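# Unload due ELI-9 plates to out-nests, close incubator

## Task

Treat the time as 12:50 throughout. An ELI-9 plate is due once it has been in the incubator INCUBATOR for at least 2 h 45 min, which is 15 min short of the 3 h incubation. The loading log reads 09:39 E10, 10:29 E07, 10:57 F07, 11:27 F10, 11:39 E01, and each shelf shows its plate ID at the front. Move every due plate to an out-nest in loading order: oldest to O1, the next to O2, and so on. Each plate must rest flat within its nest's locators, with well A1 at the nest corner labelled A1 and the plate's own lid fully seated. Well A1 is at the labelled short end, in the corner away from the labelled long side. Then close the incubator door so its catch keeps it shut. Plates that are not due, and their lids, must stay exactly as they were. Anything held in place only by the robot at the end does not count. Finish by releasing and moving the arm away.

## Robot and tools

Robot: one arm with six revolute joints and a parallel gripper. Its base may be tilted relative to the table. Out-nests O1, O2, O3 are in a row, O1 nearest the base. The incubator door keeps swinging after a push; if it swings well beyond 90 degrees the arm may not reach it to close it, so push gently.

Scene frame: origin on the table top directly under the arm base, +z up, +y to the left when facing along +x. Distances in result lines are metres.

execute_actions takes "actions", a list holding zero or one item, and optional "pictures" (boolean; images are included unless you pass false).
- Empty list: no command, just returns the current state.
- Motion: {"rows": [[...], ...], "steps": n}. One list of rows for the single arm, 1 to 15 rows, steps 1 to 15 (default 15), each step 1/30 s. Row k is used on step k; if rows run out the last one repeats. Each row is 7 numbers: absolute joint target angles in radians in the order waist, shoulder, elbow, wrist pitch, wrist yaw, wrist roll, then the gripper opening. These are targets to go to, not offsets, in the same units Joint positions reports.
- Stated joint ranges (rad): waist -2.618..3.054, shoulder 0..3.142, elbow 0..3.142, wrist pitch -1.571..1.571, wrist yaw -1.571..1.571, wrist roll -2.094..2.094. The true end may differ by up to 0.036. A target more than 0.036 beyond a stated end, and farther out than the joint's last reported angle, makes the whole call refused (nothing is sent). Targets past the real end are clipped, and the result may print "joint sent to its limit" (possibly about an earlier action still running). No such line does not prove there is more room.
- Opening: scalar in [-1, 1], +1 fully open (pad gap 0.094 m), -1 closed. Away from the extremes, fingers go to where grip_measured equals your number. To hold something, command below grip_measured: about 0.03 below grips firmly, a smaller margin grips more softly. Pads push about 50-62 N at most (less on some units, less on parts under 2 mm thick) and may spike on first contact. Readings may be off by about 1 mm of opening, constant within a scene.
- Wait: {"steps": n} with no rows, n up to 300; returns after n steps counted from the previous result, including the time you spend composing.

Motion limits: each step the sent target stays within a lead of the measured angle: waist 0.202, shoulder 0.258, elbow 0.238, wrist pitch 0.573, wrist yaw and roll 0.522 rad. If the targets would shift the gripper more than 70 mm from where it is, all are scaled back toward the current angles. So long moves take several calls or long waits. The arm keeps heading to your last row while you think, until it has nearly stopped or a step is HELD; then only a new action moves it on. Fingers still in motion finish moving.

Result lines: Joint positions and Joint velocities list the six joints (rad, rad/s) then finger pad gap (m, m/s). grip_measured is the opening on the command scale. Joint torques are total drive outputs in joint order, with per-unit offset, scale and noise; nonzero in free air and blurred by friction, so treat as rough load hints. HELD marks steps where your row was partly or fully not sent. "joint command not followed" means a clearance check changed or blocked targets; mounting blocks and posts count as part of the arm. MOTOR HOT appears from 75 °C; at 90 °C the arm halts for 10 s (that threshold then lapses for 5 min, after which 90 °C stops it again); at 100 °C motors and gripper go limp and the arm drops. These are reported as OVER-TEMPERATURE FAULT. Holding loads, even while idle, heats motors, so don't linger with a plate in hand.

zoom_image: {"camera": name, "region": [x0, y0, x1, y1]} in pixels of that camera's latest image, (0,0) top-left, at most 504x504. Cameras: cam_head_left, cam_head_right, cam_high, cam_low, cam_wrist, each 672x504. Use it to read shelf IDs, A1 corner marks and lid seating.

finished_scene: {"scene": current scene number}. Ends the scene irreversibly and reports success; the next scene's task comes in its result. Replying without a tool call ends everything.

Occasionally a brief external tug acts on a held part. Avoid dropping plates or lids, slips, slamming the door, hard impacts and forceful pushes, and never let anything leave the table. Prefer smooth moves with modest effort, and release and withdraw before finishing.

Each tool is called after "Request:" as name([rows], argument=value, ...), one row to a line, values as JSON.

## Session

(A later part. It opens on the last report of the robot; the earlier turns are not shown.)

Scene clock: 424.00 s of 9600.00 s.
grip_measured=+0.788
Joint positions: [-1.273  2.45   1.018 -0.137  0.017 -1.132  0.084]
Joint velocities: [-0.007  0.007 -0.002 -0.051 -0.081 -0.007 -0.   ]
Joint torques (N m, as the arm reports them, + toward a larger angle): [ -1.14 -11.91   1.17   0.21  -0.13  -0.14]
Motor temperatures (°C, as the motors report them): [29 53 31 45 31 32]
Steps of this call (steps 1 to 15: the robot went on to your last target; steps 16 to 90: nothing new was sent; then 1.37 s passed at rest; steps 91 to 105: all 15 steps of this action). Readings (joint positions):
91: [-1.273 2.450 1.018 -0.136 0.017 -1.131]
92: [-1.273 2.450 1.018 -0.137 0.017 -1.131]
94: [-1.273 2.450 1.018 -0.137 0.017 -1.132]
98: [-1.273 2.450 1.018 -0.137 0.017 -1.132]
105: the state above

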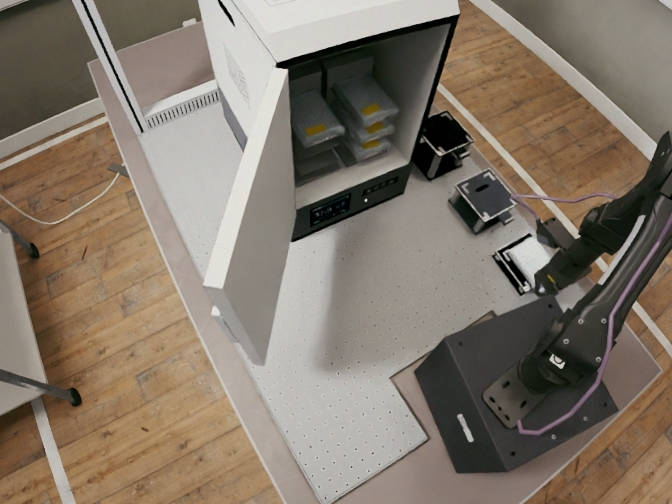

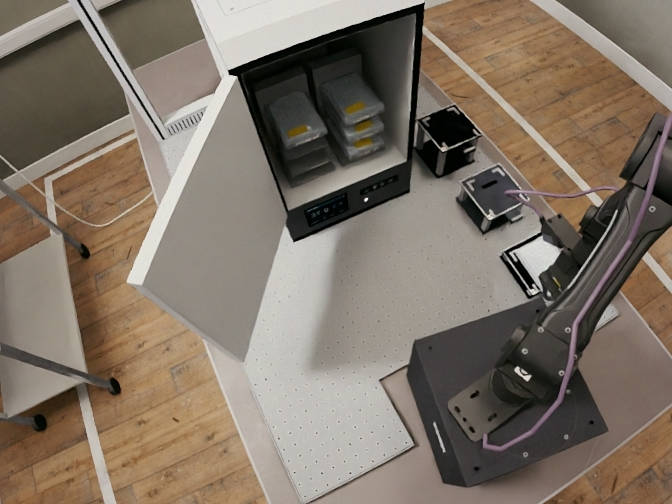

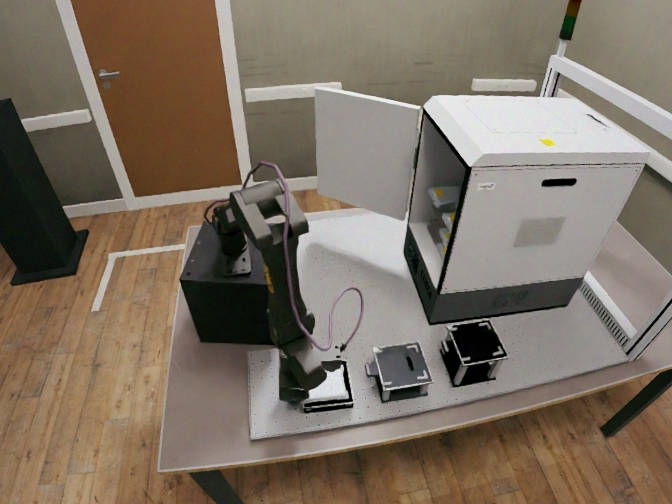

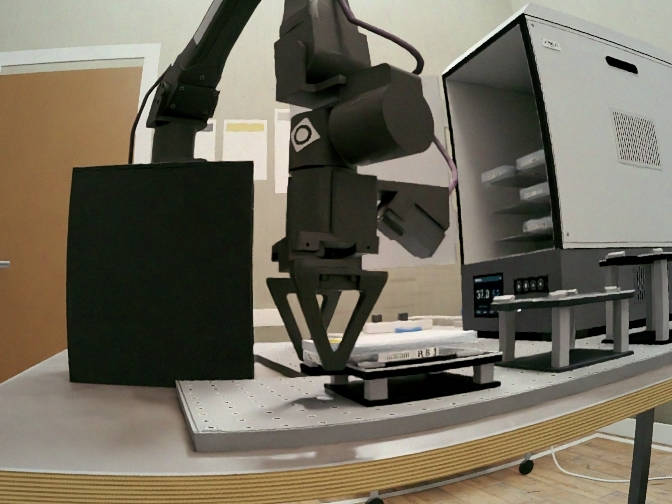

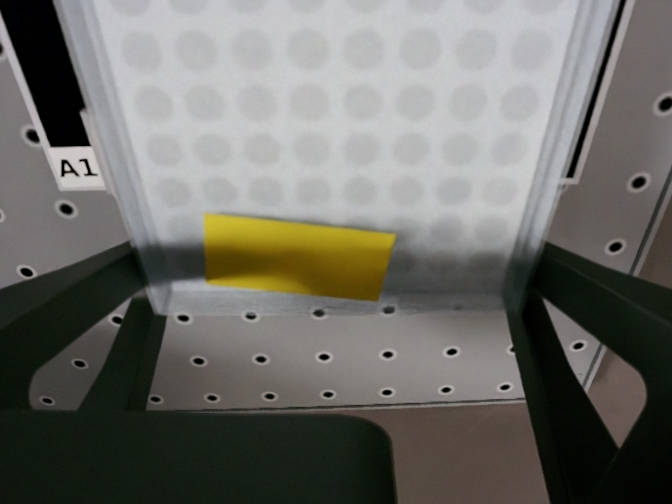

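Lift slightly.

Request:
execute_actions([
  {"rows":[[-1.284,2.42,1.0,-0.165,0,-1.146,0.755],[-1.284,2.41,1.0,-0.17,0,-1.146,0.755],[-1.284,2.402,1.0,-0.175,0,-1.146,0.755]],"steps":15},
])

Scene clock: 427.70 s of 9600.00 s.
grip_measured=+0.788
Joint positions: [-1.273  2.436  1.018 -0.162  0.017 -1.137  0.084]
Joint velocities: [-0.007 -0.017  0.007  0.007  0.051 -0.037 -0.   ]
Joint torques (N m, as the arm reports them, + toward a larger angle): [ -1.14 -14.01   1.23   0.36  -0.13  -0.12]
Motor temperatures (°C, as the motors report them): [29 53 31 44 31 32]
Steps of this call (steps 1 to 15: the robot went on to your last target; steps 16 to 90: nothing new was sent; then 0.20 s passed at rest; steps 91 to 105: all 15 steps of this action). Readings (joint positions):
91: [-1.273 2.450 1.018 -0.137 0.017 -1.132]
92: [-1.273 2.449 1.018 -0.138 0.017 -1.132]
94: [-1.273 2.444 1.018 -0.145 0.017 -1.134]
98: [-1.273 2.436 1.018 -0.155 0.017 -1.136]
105: the state above

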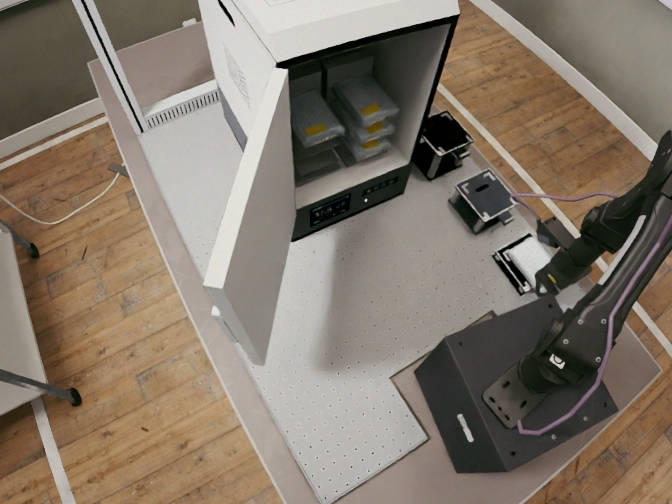

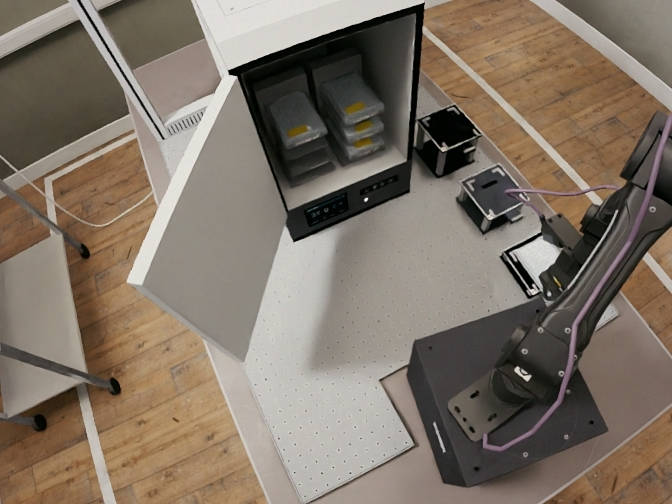

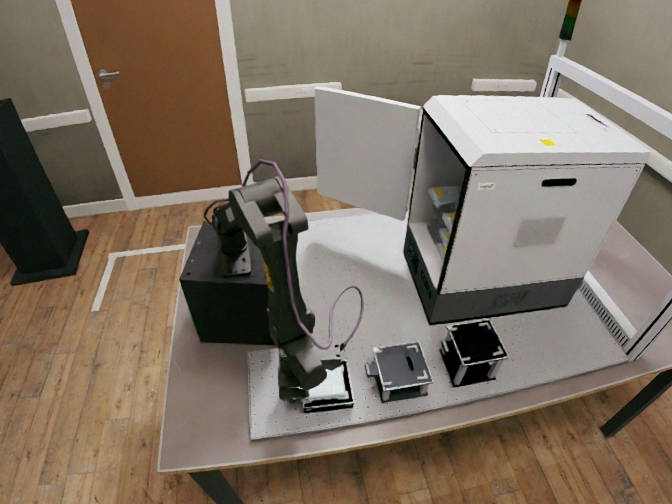

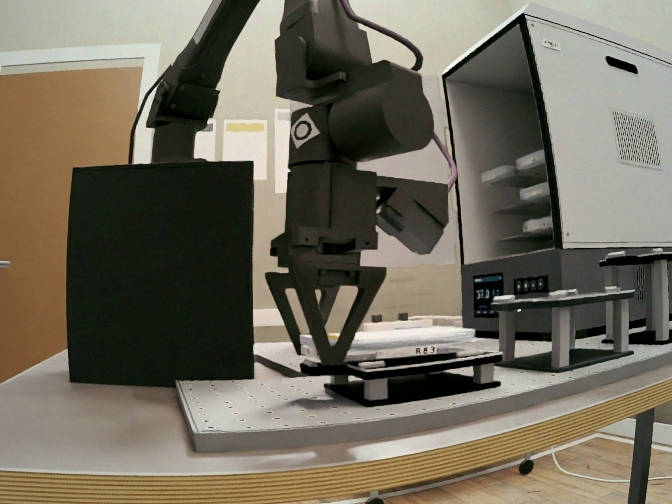

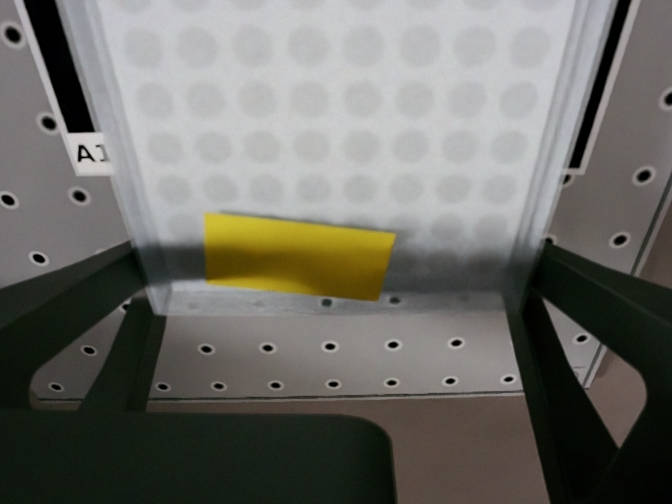

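Request:
execute_actions([
  {"rows":[[-1.27,2.43,1.0,-0.16,0,-1.13,0.755],[-1.262,2.438,1.0,-0.155,0,-1.125,0.755],[-1.262,2.443,1.0,-0.15,0,-1.125,0.755]],"steps":15},
])

Scene clock: 437.87 s of 9600.00 s.
grip_measured=+0.788
Joint positions: [-1.273  2.436  1.018 -0.165  0.017 -1.135  0.084]
Joint velocities: [-0.012  0.012  0.012  0.037 -0.037  0.125  0.   ]
Joint torques (N m, as the arm reports them, + toward a larger angle): [  0.46 -10.42   1.19   0.63  -0.14   0.06]
Motor temperatures (°C, as the motors report them): [29 54 31 44 31 32]
Steps of this call (steps 1 to 15: the robot went on to your last target; steps 16 to 90: nothing new was sent; then 6.67 s passed at rest; steps 91 to 105: all 15 steps of this action). Readings (joint positions):
91: [-1.273 2.436 1.018 -0.165 0.017 -1.137]
92: [-1.273 2.436 1.018 -0.165 0.017 -1.137]
94: [-1.273 2.436 1.018 -0.165 0.017 -1.136]
98: [-1.273 2.436 1.018 -0.165 0.017 -1.135]
105: the state above

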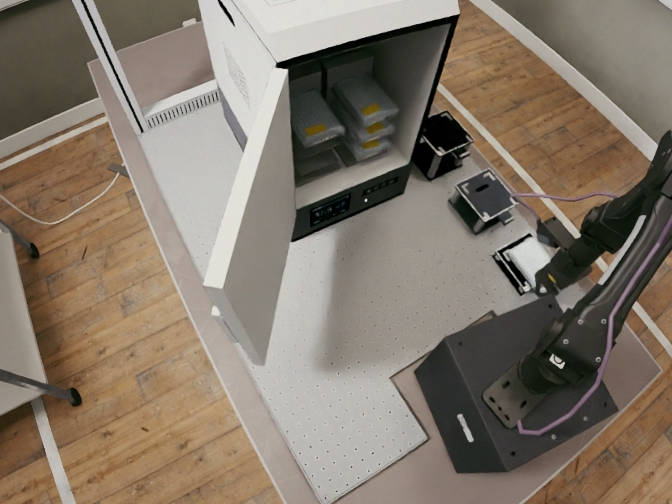

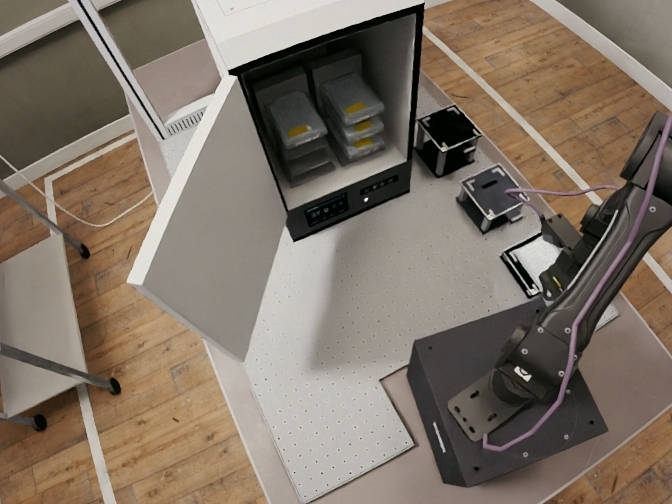

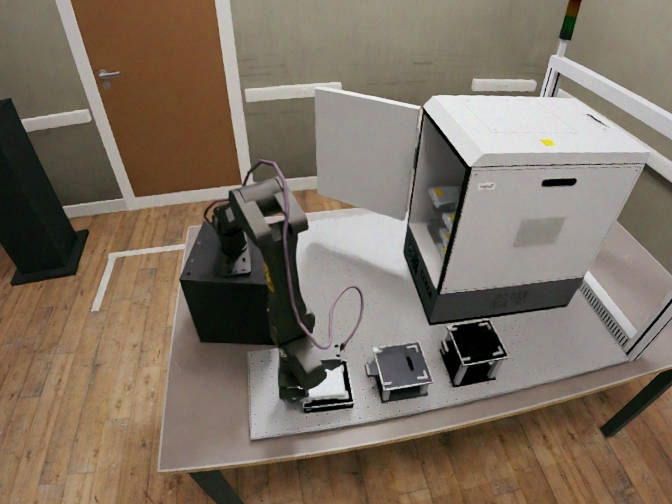

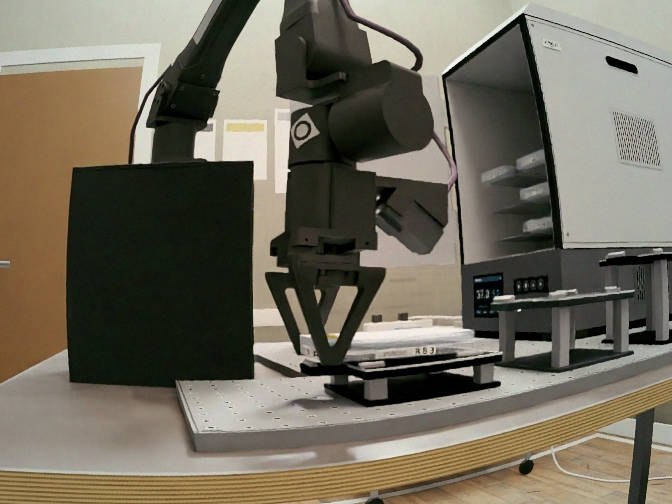

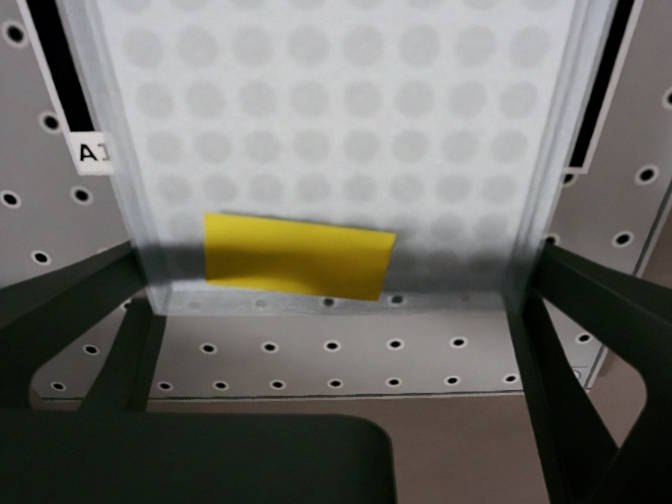

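Request:
execute_actions([
  {"rows":[[-1.25,2.443,1.0,-0.15,0,-1.125,0.755],[-1.25,2.443,1.0,-0.15,0,-1.125,0.755],[-1.259,2.443,1.0,-0.15,0,-1.125,0.755],[-1.259,2.443,1.0,-0.15,0,-1.125,0.755],[-1.259,2.452,1.0,-0.145,0,-1.125,0.755],[-1.259,2.452,1.0,-0.139,0,-1.125,0.755]],"steps":15},
])

Scene clock: 442.27 s of 9600.00 s.
grip_measured=+0.788
Joint positions: [-1.265  2.45   1.018 -0.154  0.016 -1.131  0.084]
Joint velocities: [-0.012 -0.007  0.012 -0.022 -0.051 -0.037  0.001]
Joint torques (N m, as the arm reports them, + toward a larger angle): [  0.08 -10.84   1.13   0.63  -0.12   0.03]
Motor temperatures (°C, as the motors report them): [29 54 31 44 31 32]
Steps of this call (steps 1 to 15: the robot went on to your last target; steps 16 to 90: nothing new was sent; then 0.90 s passed at rest; steps 91 to 105: all 15 steps of this action). Readings (joint positions):
91: [-1.272 2.436 1.018 -0.165 0.017 -1.135]
92: [-1.269 2.436 1.018 -0.165 0.017 -1.134]
94: [-1.266 2.436 1.018 -0.164 0.016 -1.134]
98: [-1.265 2.446 1.018 -0.155 0.016 -1.133]
105: the state above

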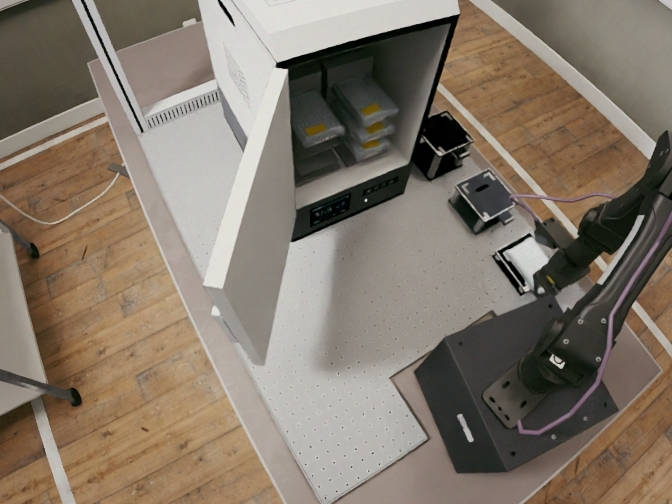

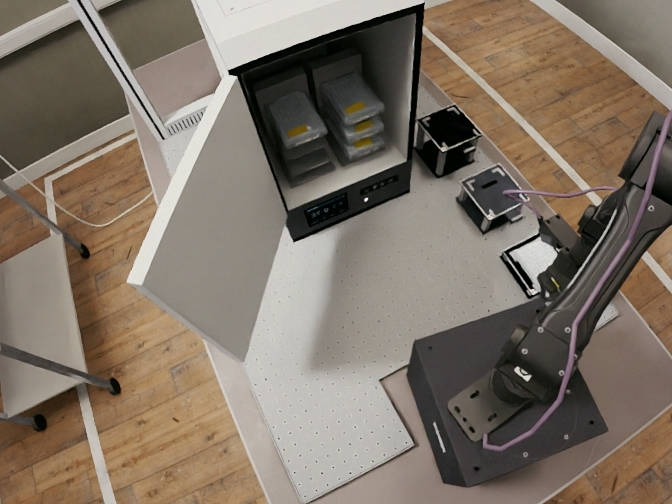

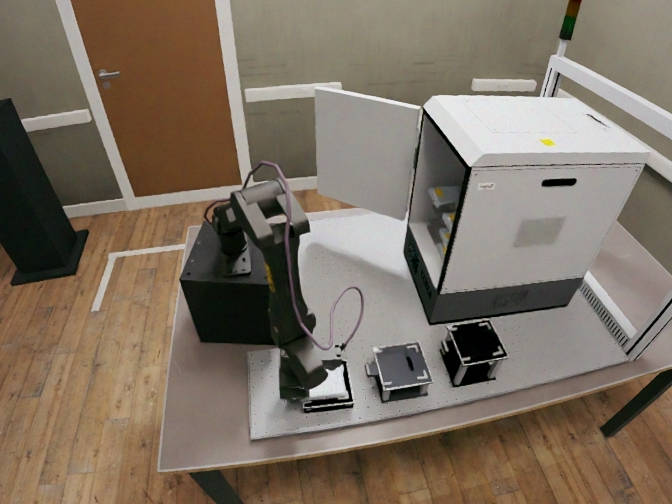

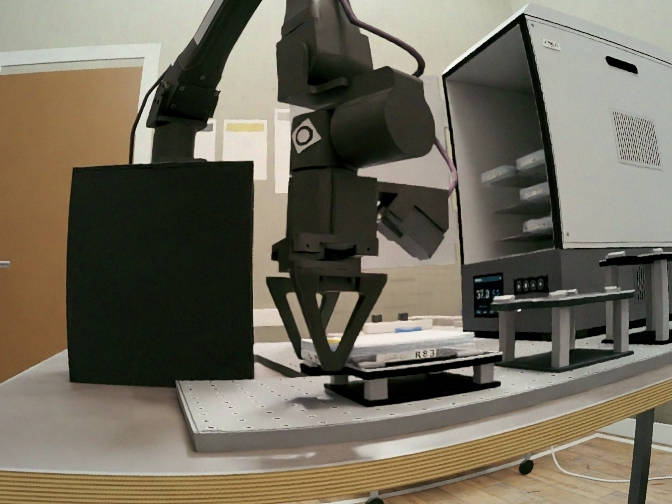

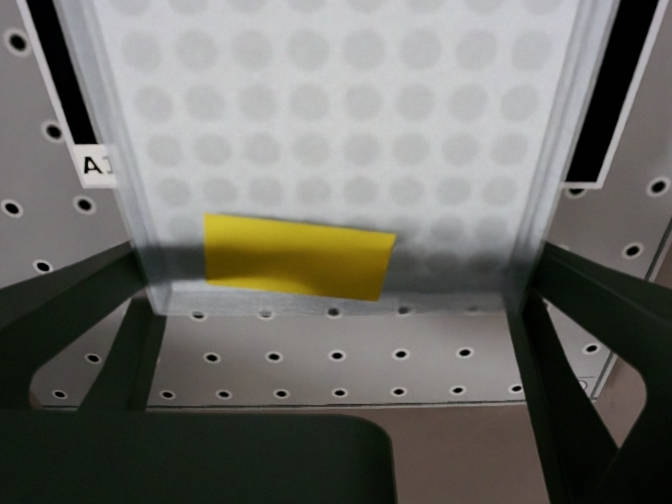

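Close; release.

Request:
execute_actions([
  {"rows":[[-1.259,2.445,1.0,-0.139,0,-1.125,0.8],[-1.259,2.445,1.0,-0.139,0,-1.125,0.85],[-1.259,2.445,1.0,-0.139,0,-1.125,1]],"steps":12},
], pictures=false)

Request:
execute_actions([
  {"rows":[[-1.259,2.4,1.0,-0.18,0,-1.125,1],[-1.259,2.38,1.0,-0.2,0,-1.125,1],[-1.259,2.36,1.0,-0.22,0,-1.125,1],[-1.259,2.34,1.0,-0.24,0,-1.125,1],[-1.259,2.32,1.0,-0.26,0,-1.125,1],[-1.259,2.3,1.0,-0.28,0,-1.125,1]],"steps":15},
])

Request:
zoom_image(camera="cam_low", region=[270, 280, 550, 420])

Scene clock: 450.27 s of 9600.00 s.
grip_measured=+1.000
Joint positions: [-1.265  2.45   1.018 -0.151  0.016 -1.131  0.094]
Joint velocities: [ 0.002 -0.017  0.007  0.037 -0.051 -0.007  0.   ]
Joint torques (N m, as the arm reports them, + toward a larger angle): [  0.12 -11.48   1.16   0.6   -0.12   0.03]
Motor temperatures (°C, as the motors report them): [29 53 31 44 31 32]
Steps of this call (steps 1 to 15: the robot went on to your last target; steps 16 to 90: nothing new was sent; then 4.60 s passed at rest; steps 91 to 102: all 12 steps of this action). Readings (joint positions):
91: [-1.265 2.450 1.018 -0.154 0.016 -1.131]
92: [-1.265 2.450 1.018 -0.154 0.016 -1.131]
94: [-1.265 2.450 1.018 -0.153 0.016 -1.131]
98: [-1.265 2.450 1.018 -0.151 0.016 -1.131]
102: the state above

Scene clock: 450.77 s of 9600.00 s.
grip_measured=+1.000
Joint positions: [-1.265  2.317  1.018 -0.259  0.016 -1.131  0.094]
Joint velocities: [-0.002 -0.007 -0.012 -0.081  0.007  0.037  0.   ]
Joint torques (N m, as the arm reports them, + toward a larger angle): [  0.11 -12.36   1.83   0.41  -0.13   0.01]
Motor temperatures (°C, as the motors report them): [29 53 31 43 31 32]
Steps of this call (steps 1 to 15: all 15 steps of this action). Readings (joint positions):
1: [-1.265 2.449 1.018 -0.153 0.016 -1.131]
2: [-1.265 2.444 1.018 -0.160 0.016 -1.131]
4: [-1.265 2.421 1.018 -0.186 0.016 -1.131]
8: [-1.265 2.342 1.018 -0.235 0.016 -1.131]
15: the state above

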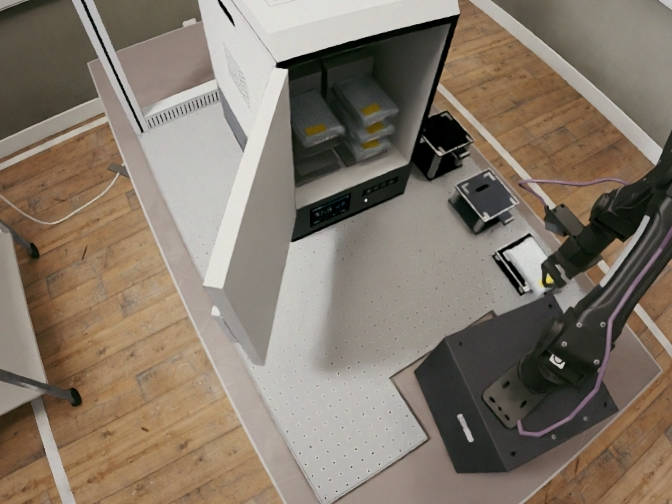

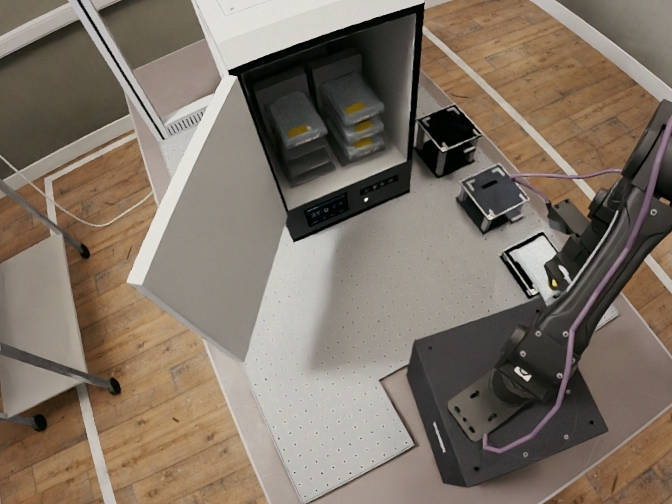

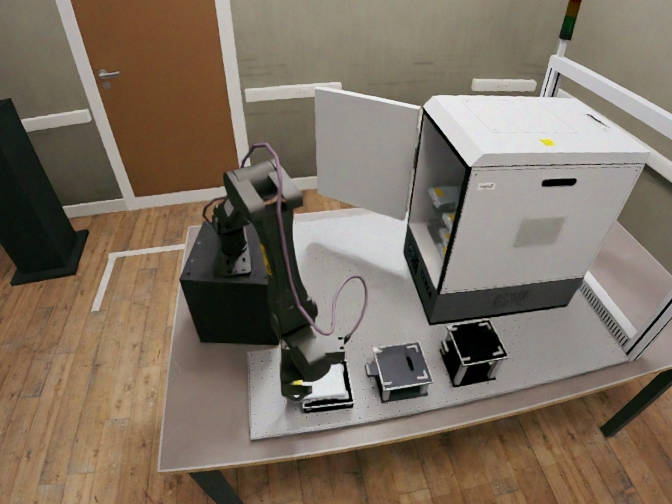

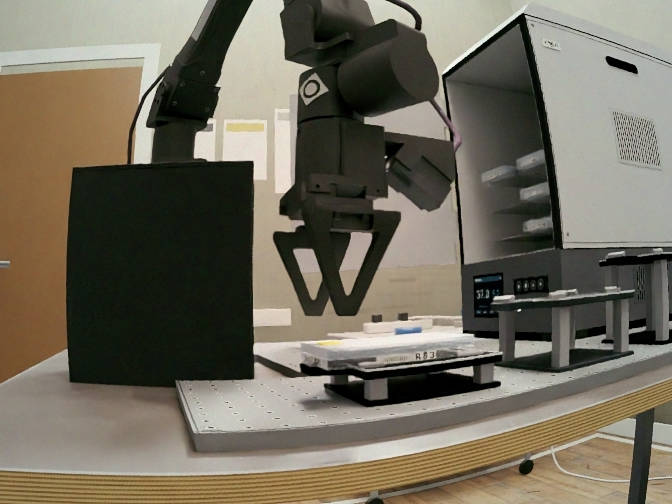

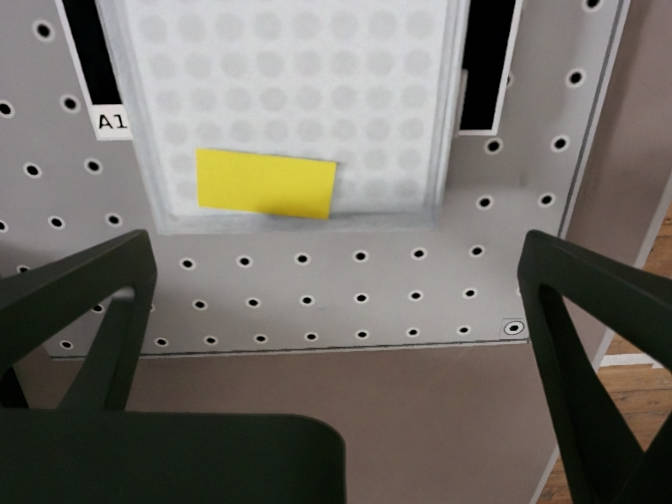

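Region (270, 280, 550, 420) of cam_low's 672x504 image, scaled by 1.800, with more detail than that image has.

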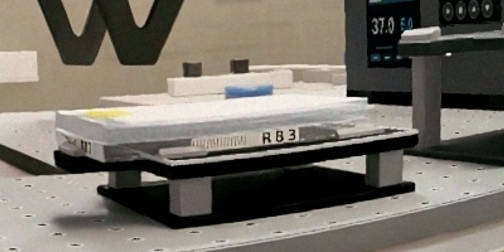

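Looks seated. Door.

Request:
execute_actions([
  {"rows":[[-1.259,1.2,2.2,0.5,0,0,-1]]},
], pictures=false)

Request:
execute_actions([
  {"steps":80},
], pictures=false)

Request:
execute_actions([
  {"rows":[[2.0,1.2,2.2,0.5,0,0,-1]]},
], pictures=false)

Request:
execute_actions([
  {"steps":100},
], pictures=false)

Request:
execute_actions([
  {"rows":[[2.0,2.4,1.7,0.75,1.2,0,-1]]},
], pictures=false)

Request:
execute_actions([
  {"steps":90},
])

Scene clock: 460.13 s of 9600.00 s.
grip_measured=-0.990
Joint positions: [-1.265  2.195  1.119  0.048  0.016 -0.788  0.   ]
Joint velocities: [-0.012 -0.276  0.232  0.564 -0.051  0.725 -0.001]
Joint torques (N m, as the arm reports them, + toward a larger angle): [ -0.22 -15.35   7.65   1.76  -0.01   0.08]
Motor temperatures (°C, as the motors report them): [29 54 31 43 31 32]
Steps of this call (steps 1 to 30: the robot went on to your last target; steps 31 to 90: nothing new was sent; then 5.87 s passed at rest; steps 91 to 105: all 15 steps of this action). Readings (joint positions):
91: [-1.265 2.314 1.019 -0.260 0.016 -1.113]
92: [-1.265 2.311 1.020 -0.241 0.016 -1.088]
94: [-1.265 2.298 1.030 -0.199 0.016 -1.041]
98: [-1.265 2.262 1.061 -0.105 0.016 -0.947]
105: the state above

Scene clock: 462.80 s of 9600.00 s.
grip_measured=-0.990
Joint positions: [-1.265  1.324  1.775  0.412  0.016 -0.043  0.   ]
Joint velocities: [-0.017 -0.188  0.51   0.095 -0.007  0.081 -0.   ]
Joint torques (N m, as the arm reports them, + toward a larger angle): [ 0.   -6.58  7.88  1.58 -0.05  0.06]
Motor temperatures (°C, as the motors report them): [29 54 32 44 31 32]
Steps of this call (steps 1 to 80: the robot went on to your last target). Readings (joint positions):
1: [-1.265 2.185 1.127 0.066 0.016 -0.765]
2: [-1.265 2.176 1.135 0.083 0.016 -0.742]
4: [-1.265 2.156 1.151 0.114 0.016 -0.695]
8: [-1.265 2.116 1.182 0.168 0.016 -0.600]
80: the state above

Scene clock: 463.30 s of 9600.00 s.
grip_measured=-0.990
Joint positions: [-0.822  1.261  2.09   0.451  0.012 -0.025  0.   ]
Joint velocities: [ 1.37  -0.173  0.54   0.051 -0.125  0.051 -0.   ]
Joint torques (N m, as the arm reports them, + toward a larger angle): [ 0.05 -3.34  5.36  0.75 -0.04  0.04]
Motor temperatures (°C, as the motors report them): [29 54 32 44 31 32]
Steps of this call (steps 1 to 15: all 15 steps of this action). Readings (joint positions):
1: [-1.255 1.317 1.793 0.415 0.021 -0.041]
2: [-1.233 1.311 1.812 0.417 0.021 -0.040]
4: [-1.180 1.301 1.851 0.422 0.020 -0.037]
8: [-1.069 1.287 1.937 0.431 0.017 -0.033]
15: the state above

Scene clock: 466.63 s of 9600.00 s.
grip_measured=-0.990
Joint positions: [ 1.989  1.19   2.183  0.51   0.002 -0.006  0.   ]
Joint velocities: [-0.012  0.007  0.012 -0.007  0.022 -0.022 -0.   ]
Joint torques (N m, as the arm reports them, + toward a larger angle): [ 0.74  3.03  2.58 -0.18 -0.04  0.01]
Motor temperatures (°C, as the motors report them): [29 52 32 44 31 32]
Steps of this call (steps 1 to 60: the robot went on to your last target; steps 61 to 100: nothing new was sent). Readings (joint positions):
1: [-0.770 1.254 2.107 0.454 0.011 -0.024]
2: [-0.709 1.247 2.124 0.459 0.010 -0.022]
4: [-0.564 1.231 2.153 0.470 0.005 -0.018]
8: [-0.270 1.198 2.178 0.499 0.000 -0.013]
100: the state above
The arm was judged still, so your last target was given up. Only a new action makes it travel on or press farther. Fingers that are still opening or closing keep moving.

Scene clock: 467.13 s of 9600.00 s.
grip_measured=-0.990
Joint positions: [ 1.989  1.395  1.989  0.675  0.409 -0.006  0.   ]
Joint velocities: [-0.002  0.589 -0.496  0.051  0.799  0.051  0.001]
Joint torques (N m, as the arm reports them, + toward a larger angle): [ 0.18 -0.93  2.09  0.41 -0.22 -0.02]
Motor temperatures (°C, as the motors report them): [29 52 32 44 31 32]
Steps of this call (steps 1 to 15: all 15 steps of this action). Readings (joint positions):
1: [1.989 1.193 2.178 0.524 0.020 -0.006]
2: [1.989 1.197 2.169 0.548 0.050 -0.006]
4: [1.989 1.213 2.149 0.586 0.106 -0.006]
8: [1.989 1.265 2.098 0.634 0.216 -0.006]
15: the state above

Scene clock: 470.13 s of 9600.00 s.
grip_measured=-0.990
Joint positions: [ 1.989  2.431  1.673  0.732  1.189 -0.006  0.   ]
Joint velocities: [-0.007 -0.002 -0.002 -0.051 -0.051  0.007 -0.001]
Joint torques (N m, as the arm reports them, + toward a larger angle): [  1.   -17.51   8.17   2.03   0.09   0.01]
Motor temperatures (°C, as the motors report them): [29 53 32 44 31 32]
Steps of this call (steps 1 to 60: the robot went on to your last target; steps 61 to 90: nothing new was sent). Readings (joint positions):
1: [1.989 1.417 1.972 0.678 0.437 -0.006]
2: [1.989 1.438 1.954 0.681 0.465 -0.006]
4: [1.989 1.483 1.919 0.686 0.522 -0.006]
8: [1.989 1.587 1.855 0.693 0.644 -0.006]
90: the state above
The arm was judged still, so your last target was given up. Only a new action makes it travel on or press farther. Fingers that are still opening or closing keep moving.

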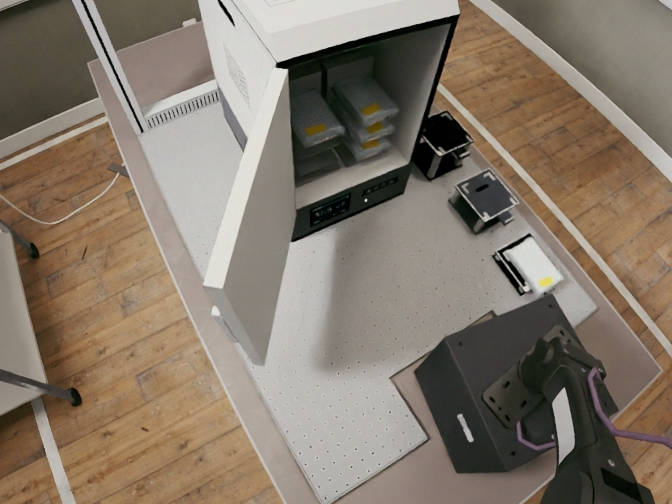

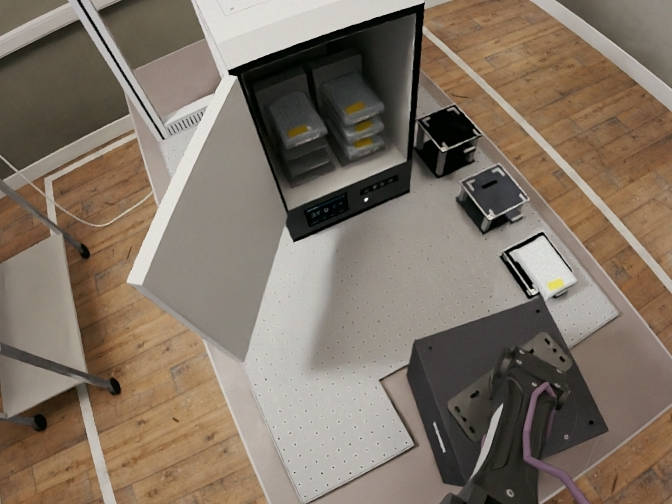

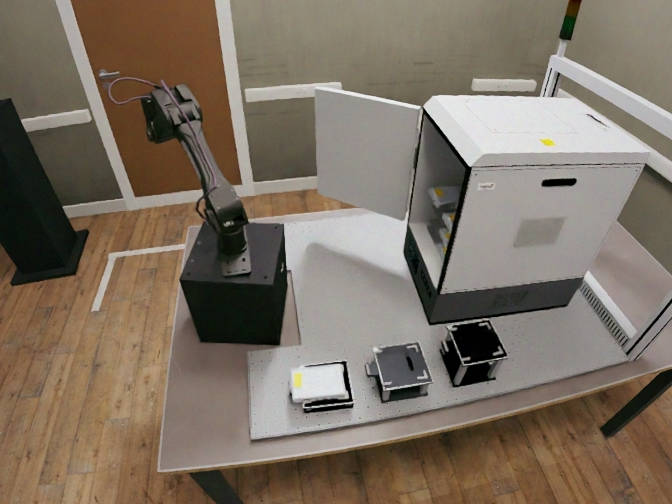

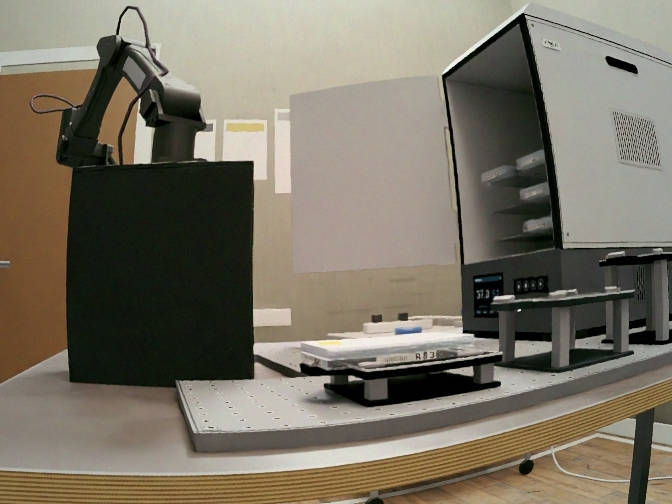

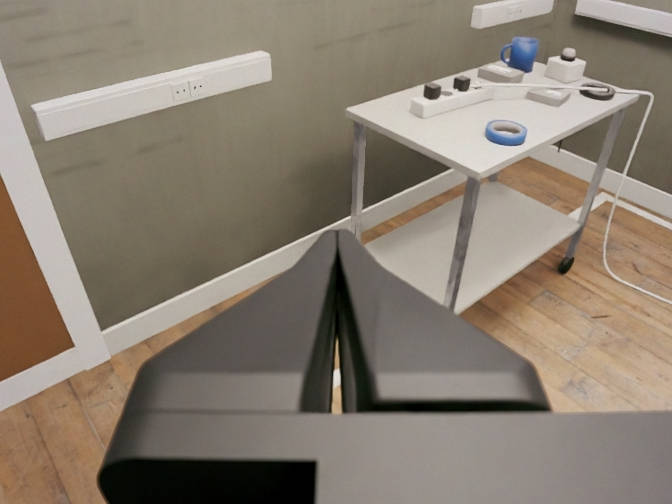

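Request:
execute_actions([
  {"rows":[[1.35,2.4,1.7,0.75,1.4,0,-1]]},
], pictures=false)

Request:
execute_actions([
  {"steps":30},
])

Scene clock: 473.60 s of 9600.00 s.
grip_measured=-0.990
Joint positions: [ 1.496  2.431  1.673  0.732  1.34  -0.006  0.   ]
Joint velocities: [-1.189 -0.017  0.017  0.051  0.139 -0.022  0.   ]
Joint torques (N m, as the arm reports them, + toward a larger angle): [ -0.19 -16.61   7.4    1.83   0.15   0.01]
Motor temperatures (°C, as the motors report them): [29 55 32 45 31 32]
Steps of this call (steps 1 to 89: nothing new was sent; steps 90 to 104: all 15 steps of this action). Readings (joint positions):
90: [1.981 2.431 1.673 0.732 1.201 -0.006]
91: [1.970 2.431 1.673 0.732 1.218 -0.006]
93: [1.926 2.431 1.673 0.732 1.248 -0.006]
97: [1.787 2.431 1.673 0.732 1.295 -0.006]
104: the state above

Scene clock: 474.60 s of 9600.00 s.
grip_measured=-0.990
Joint positions: [ 1.352  2.431  1.673  0.732  1.389 -0.006  0.   ]
Joint velocities: [-0.002 -0.012  0.002 -0.007 -0.051 -0.022  0.001]
Joint torques (N m, as the arm reports them, + toward a larger angle): [  0.1  -17.5    8.06   1.88   0.1    0.01]
Motor temperatures (°C, as the motors report them): [29 55 33 45 31 32]
Steps of this call (steps 1 to 30: the robot went on to your last target). Readings (joint positions):
1: [1.453 2.431 1.673 0.732 1.346 -0.006]
2: [1.411 2.431 1.673 0.732 1.352 -0.006]
4: [1.341 2.431 1.673 0.732 1.367 -0.006]
8: [1.297 2.431 1.673 0.732 1.387 -0.006]
30: the state above
The arm was judged still, so your last target was given up. Only a new action makes it travel on or press farther. Fingers that are still opening or closing keep moving.

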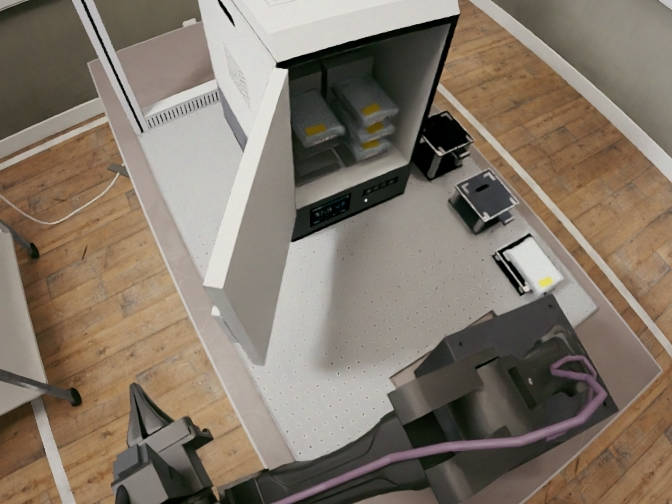

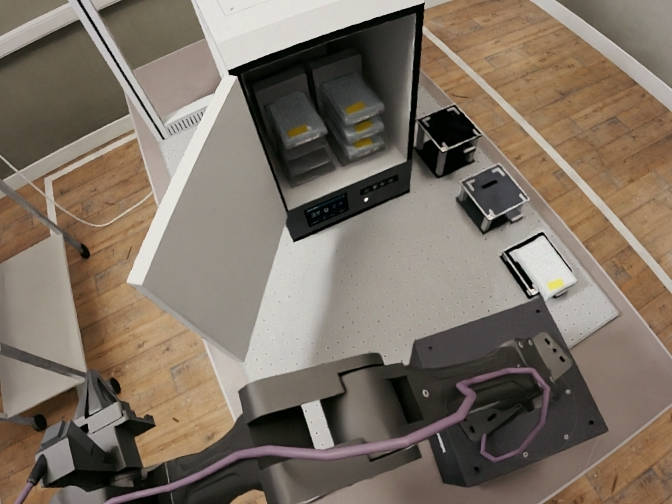

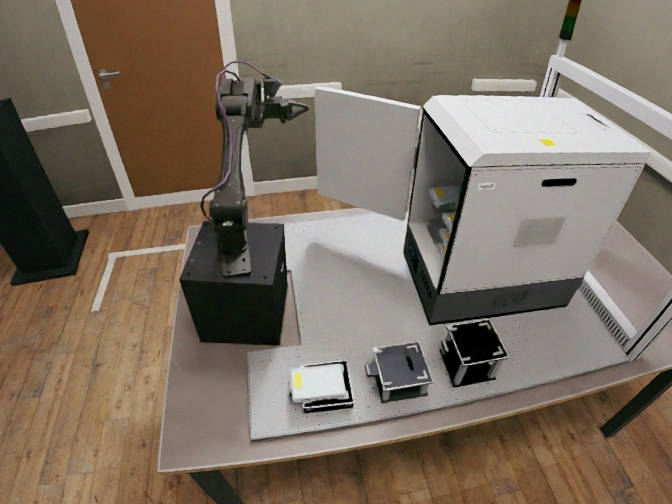

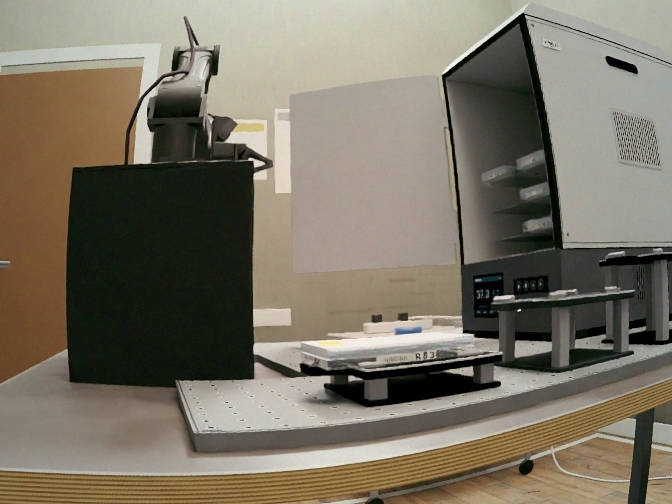

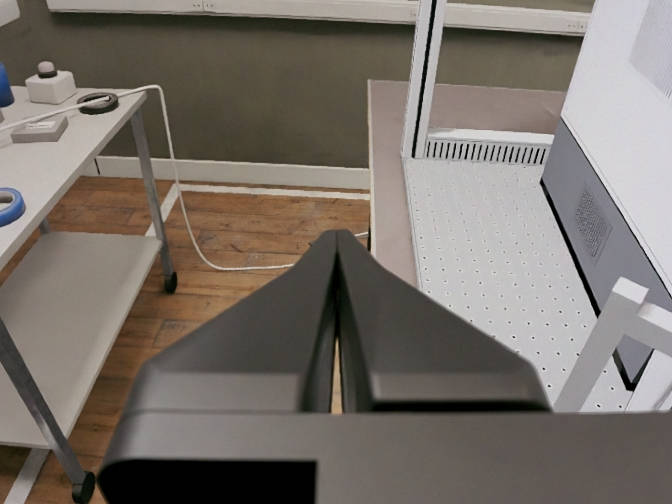

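Request:
execute_actions([
  {"rows":[[1.3,2.4,1.7,0.75,1.45,0,-1],[1.25,2.4,1.7,0.75,1.45,0,-1],[1.2,2.4,1.7,0.75,1.45,0,-1],[1.15,2.4,1.7,0.75,1.45,0,-1],[1.1,2.4,1.7,0.75,1.45,0,-1],[1.05,2.4,1.7,0.75,1.45,0,-1],[1.02,2.4,1.7,0.75,1.45,0,-1]]},
], pictures=false)

Request:
execute_actions([
  {"steps":15},
])

Scene clock: 482.60 s of 9600.00 s.
grip_measured=-0.990
Joint positions: [ 0.969  2.431  1.673  0.732  1.437 -0.006  0.   ]
Joint velocities: [-0.066 -0.017 -0.002 -0.007  0.125  0.022 -0.001]
Joint torques (N m, as the arm reports them, + toward a larger angle): [  4.34 -17.53   7.95   1.84   0.03   0.01]
Motor temperatures (°C, as the motors report them): [29 58 33 45 31 32]
Steps of this call (steps 1 to 90: nothing new was sent; then 4.50 s passed at rest; steps 91 to 105: all 15 steps of this action). Readings (joint positions):
91: [1.349 2.431 1.673 0.732 1.395 -0.006]
92: [1.341 2.431 1.673 0.732 1.402 -0.006]
94: [1.304 2.431 1.673 0.732 1.409 -0.006]
98: [1.166 2.431 1.673 0.732 1.413 -0.006]
105: the state above

Scene clock: 483.10 s of 9600.00 s.
grip_measured=-0.990
Joint positions: [ 1.022  2.431  1.673  0.732  1.44  -0.006  0.   ]
Joint velocities: [ 0.007  0.002 -0.002 -0.022 -0.051  0.037  0.001]
Joint torques (N m, as the arm reports them, + toward a larger angle): [  0.19 -17.49   8.     1.86   0.1    0.02]
Motor temperatures (°C, as the motors report them): [29 58 33 45 31 32]
Steps of this call (steps 1 to 15: the robot went on to your last target). Readings (joint positions):
1: [0.969 2.431 1.673 0.732 1.439 -0.006]
2: [0.974 2.431 1.673 0.732 1.439 -0.006]
4: [0.992 2.431 1.673 0.732 1.440 -0.006]
8: [1.019 2.431 1.673 0.732 1.440 -0.006]
15: the state above

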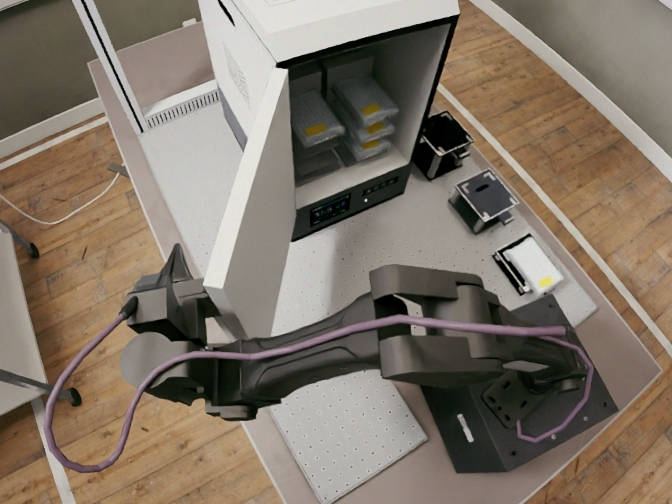

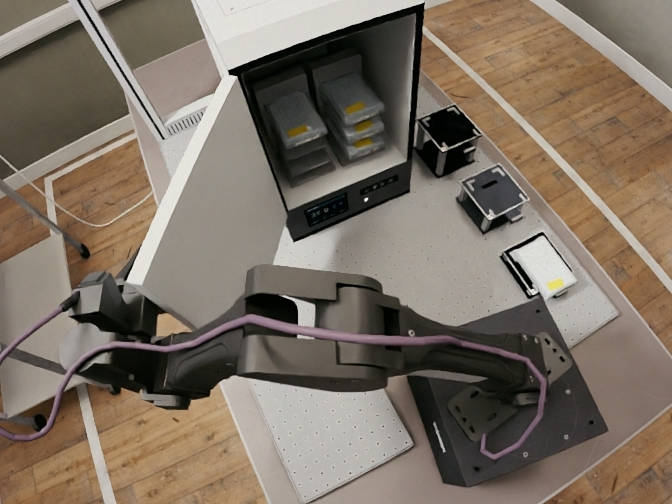

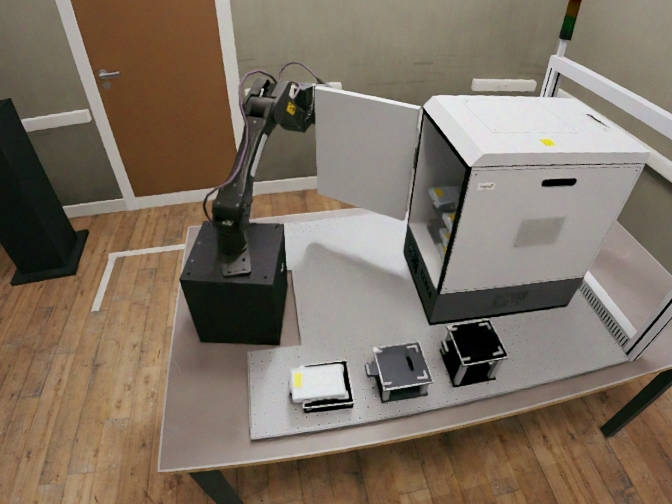

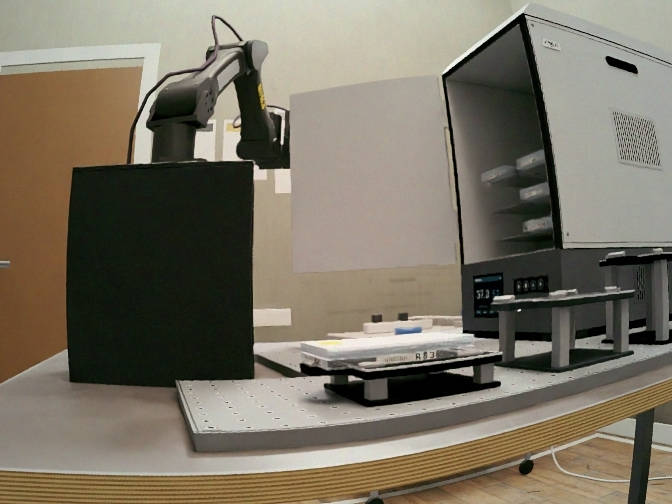

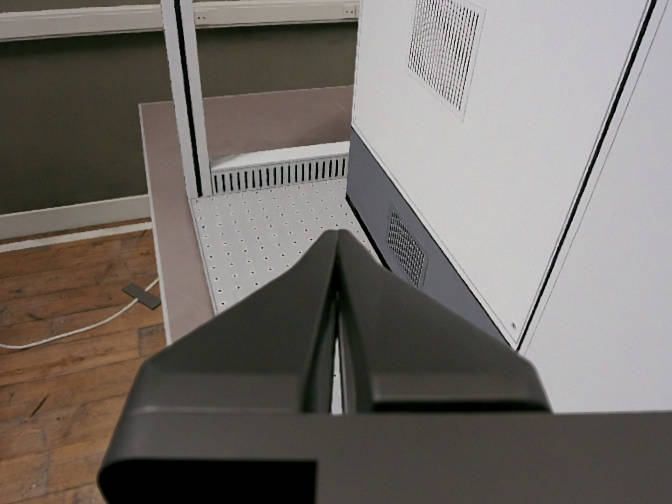

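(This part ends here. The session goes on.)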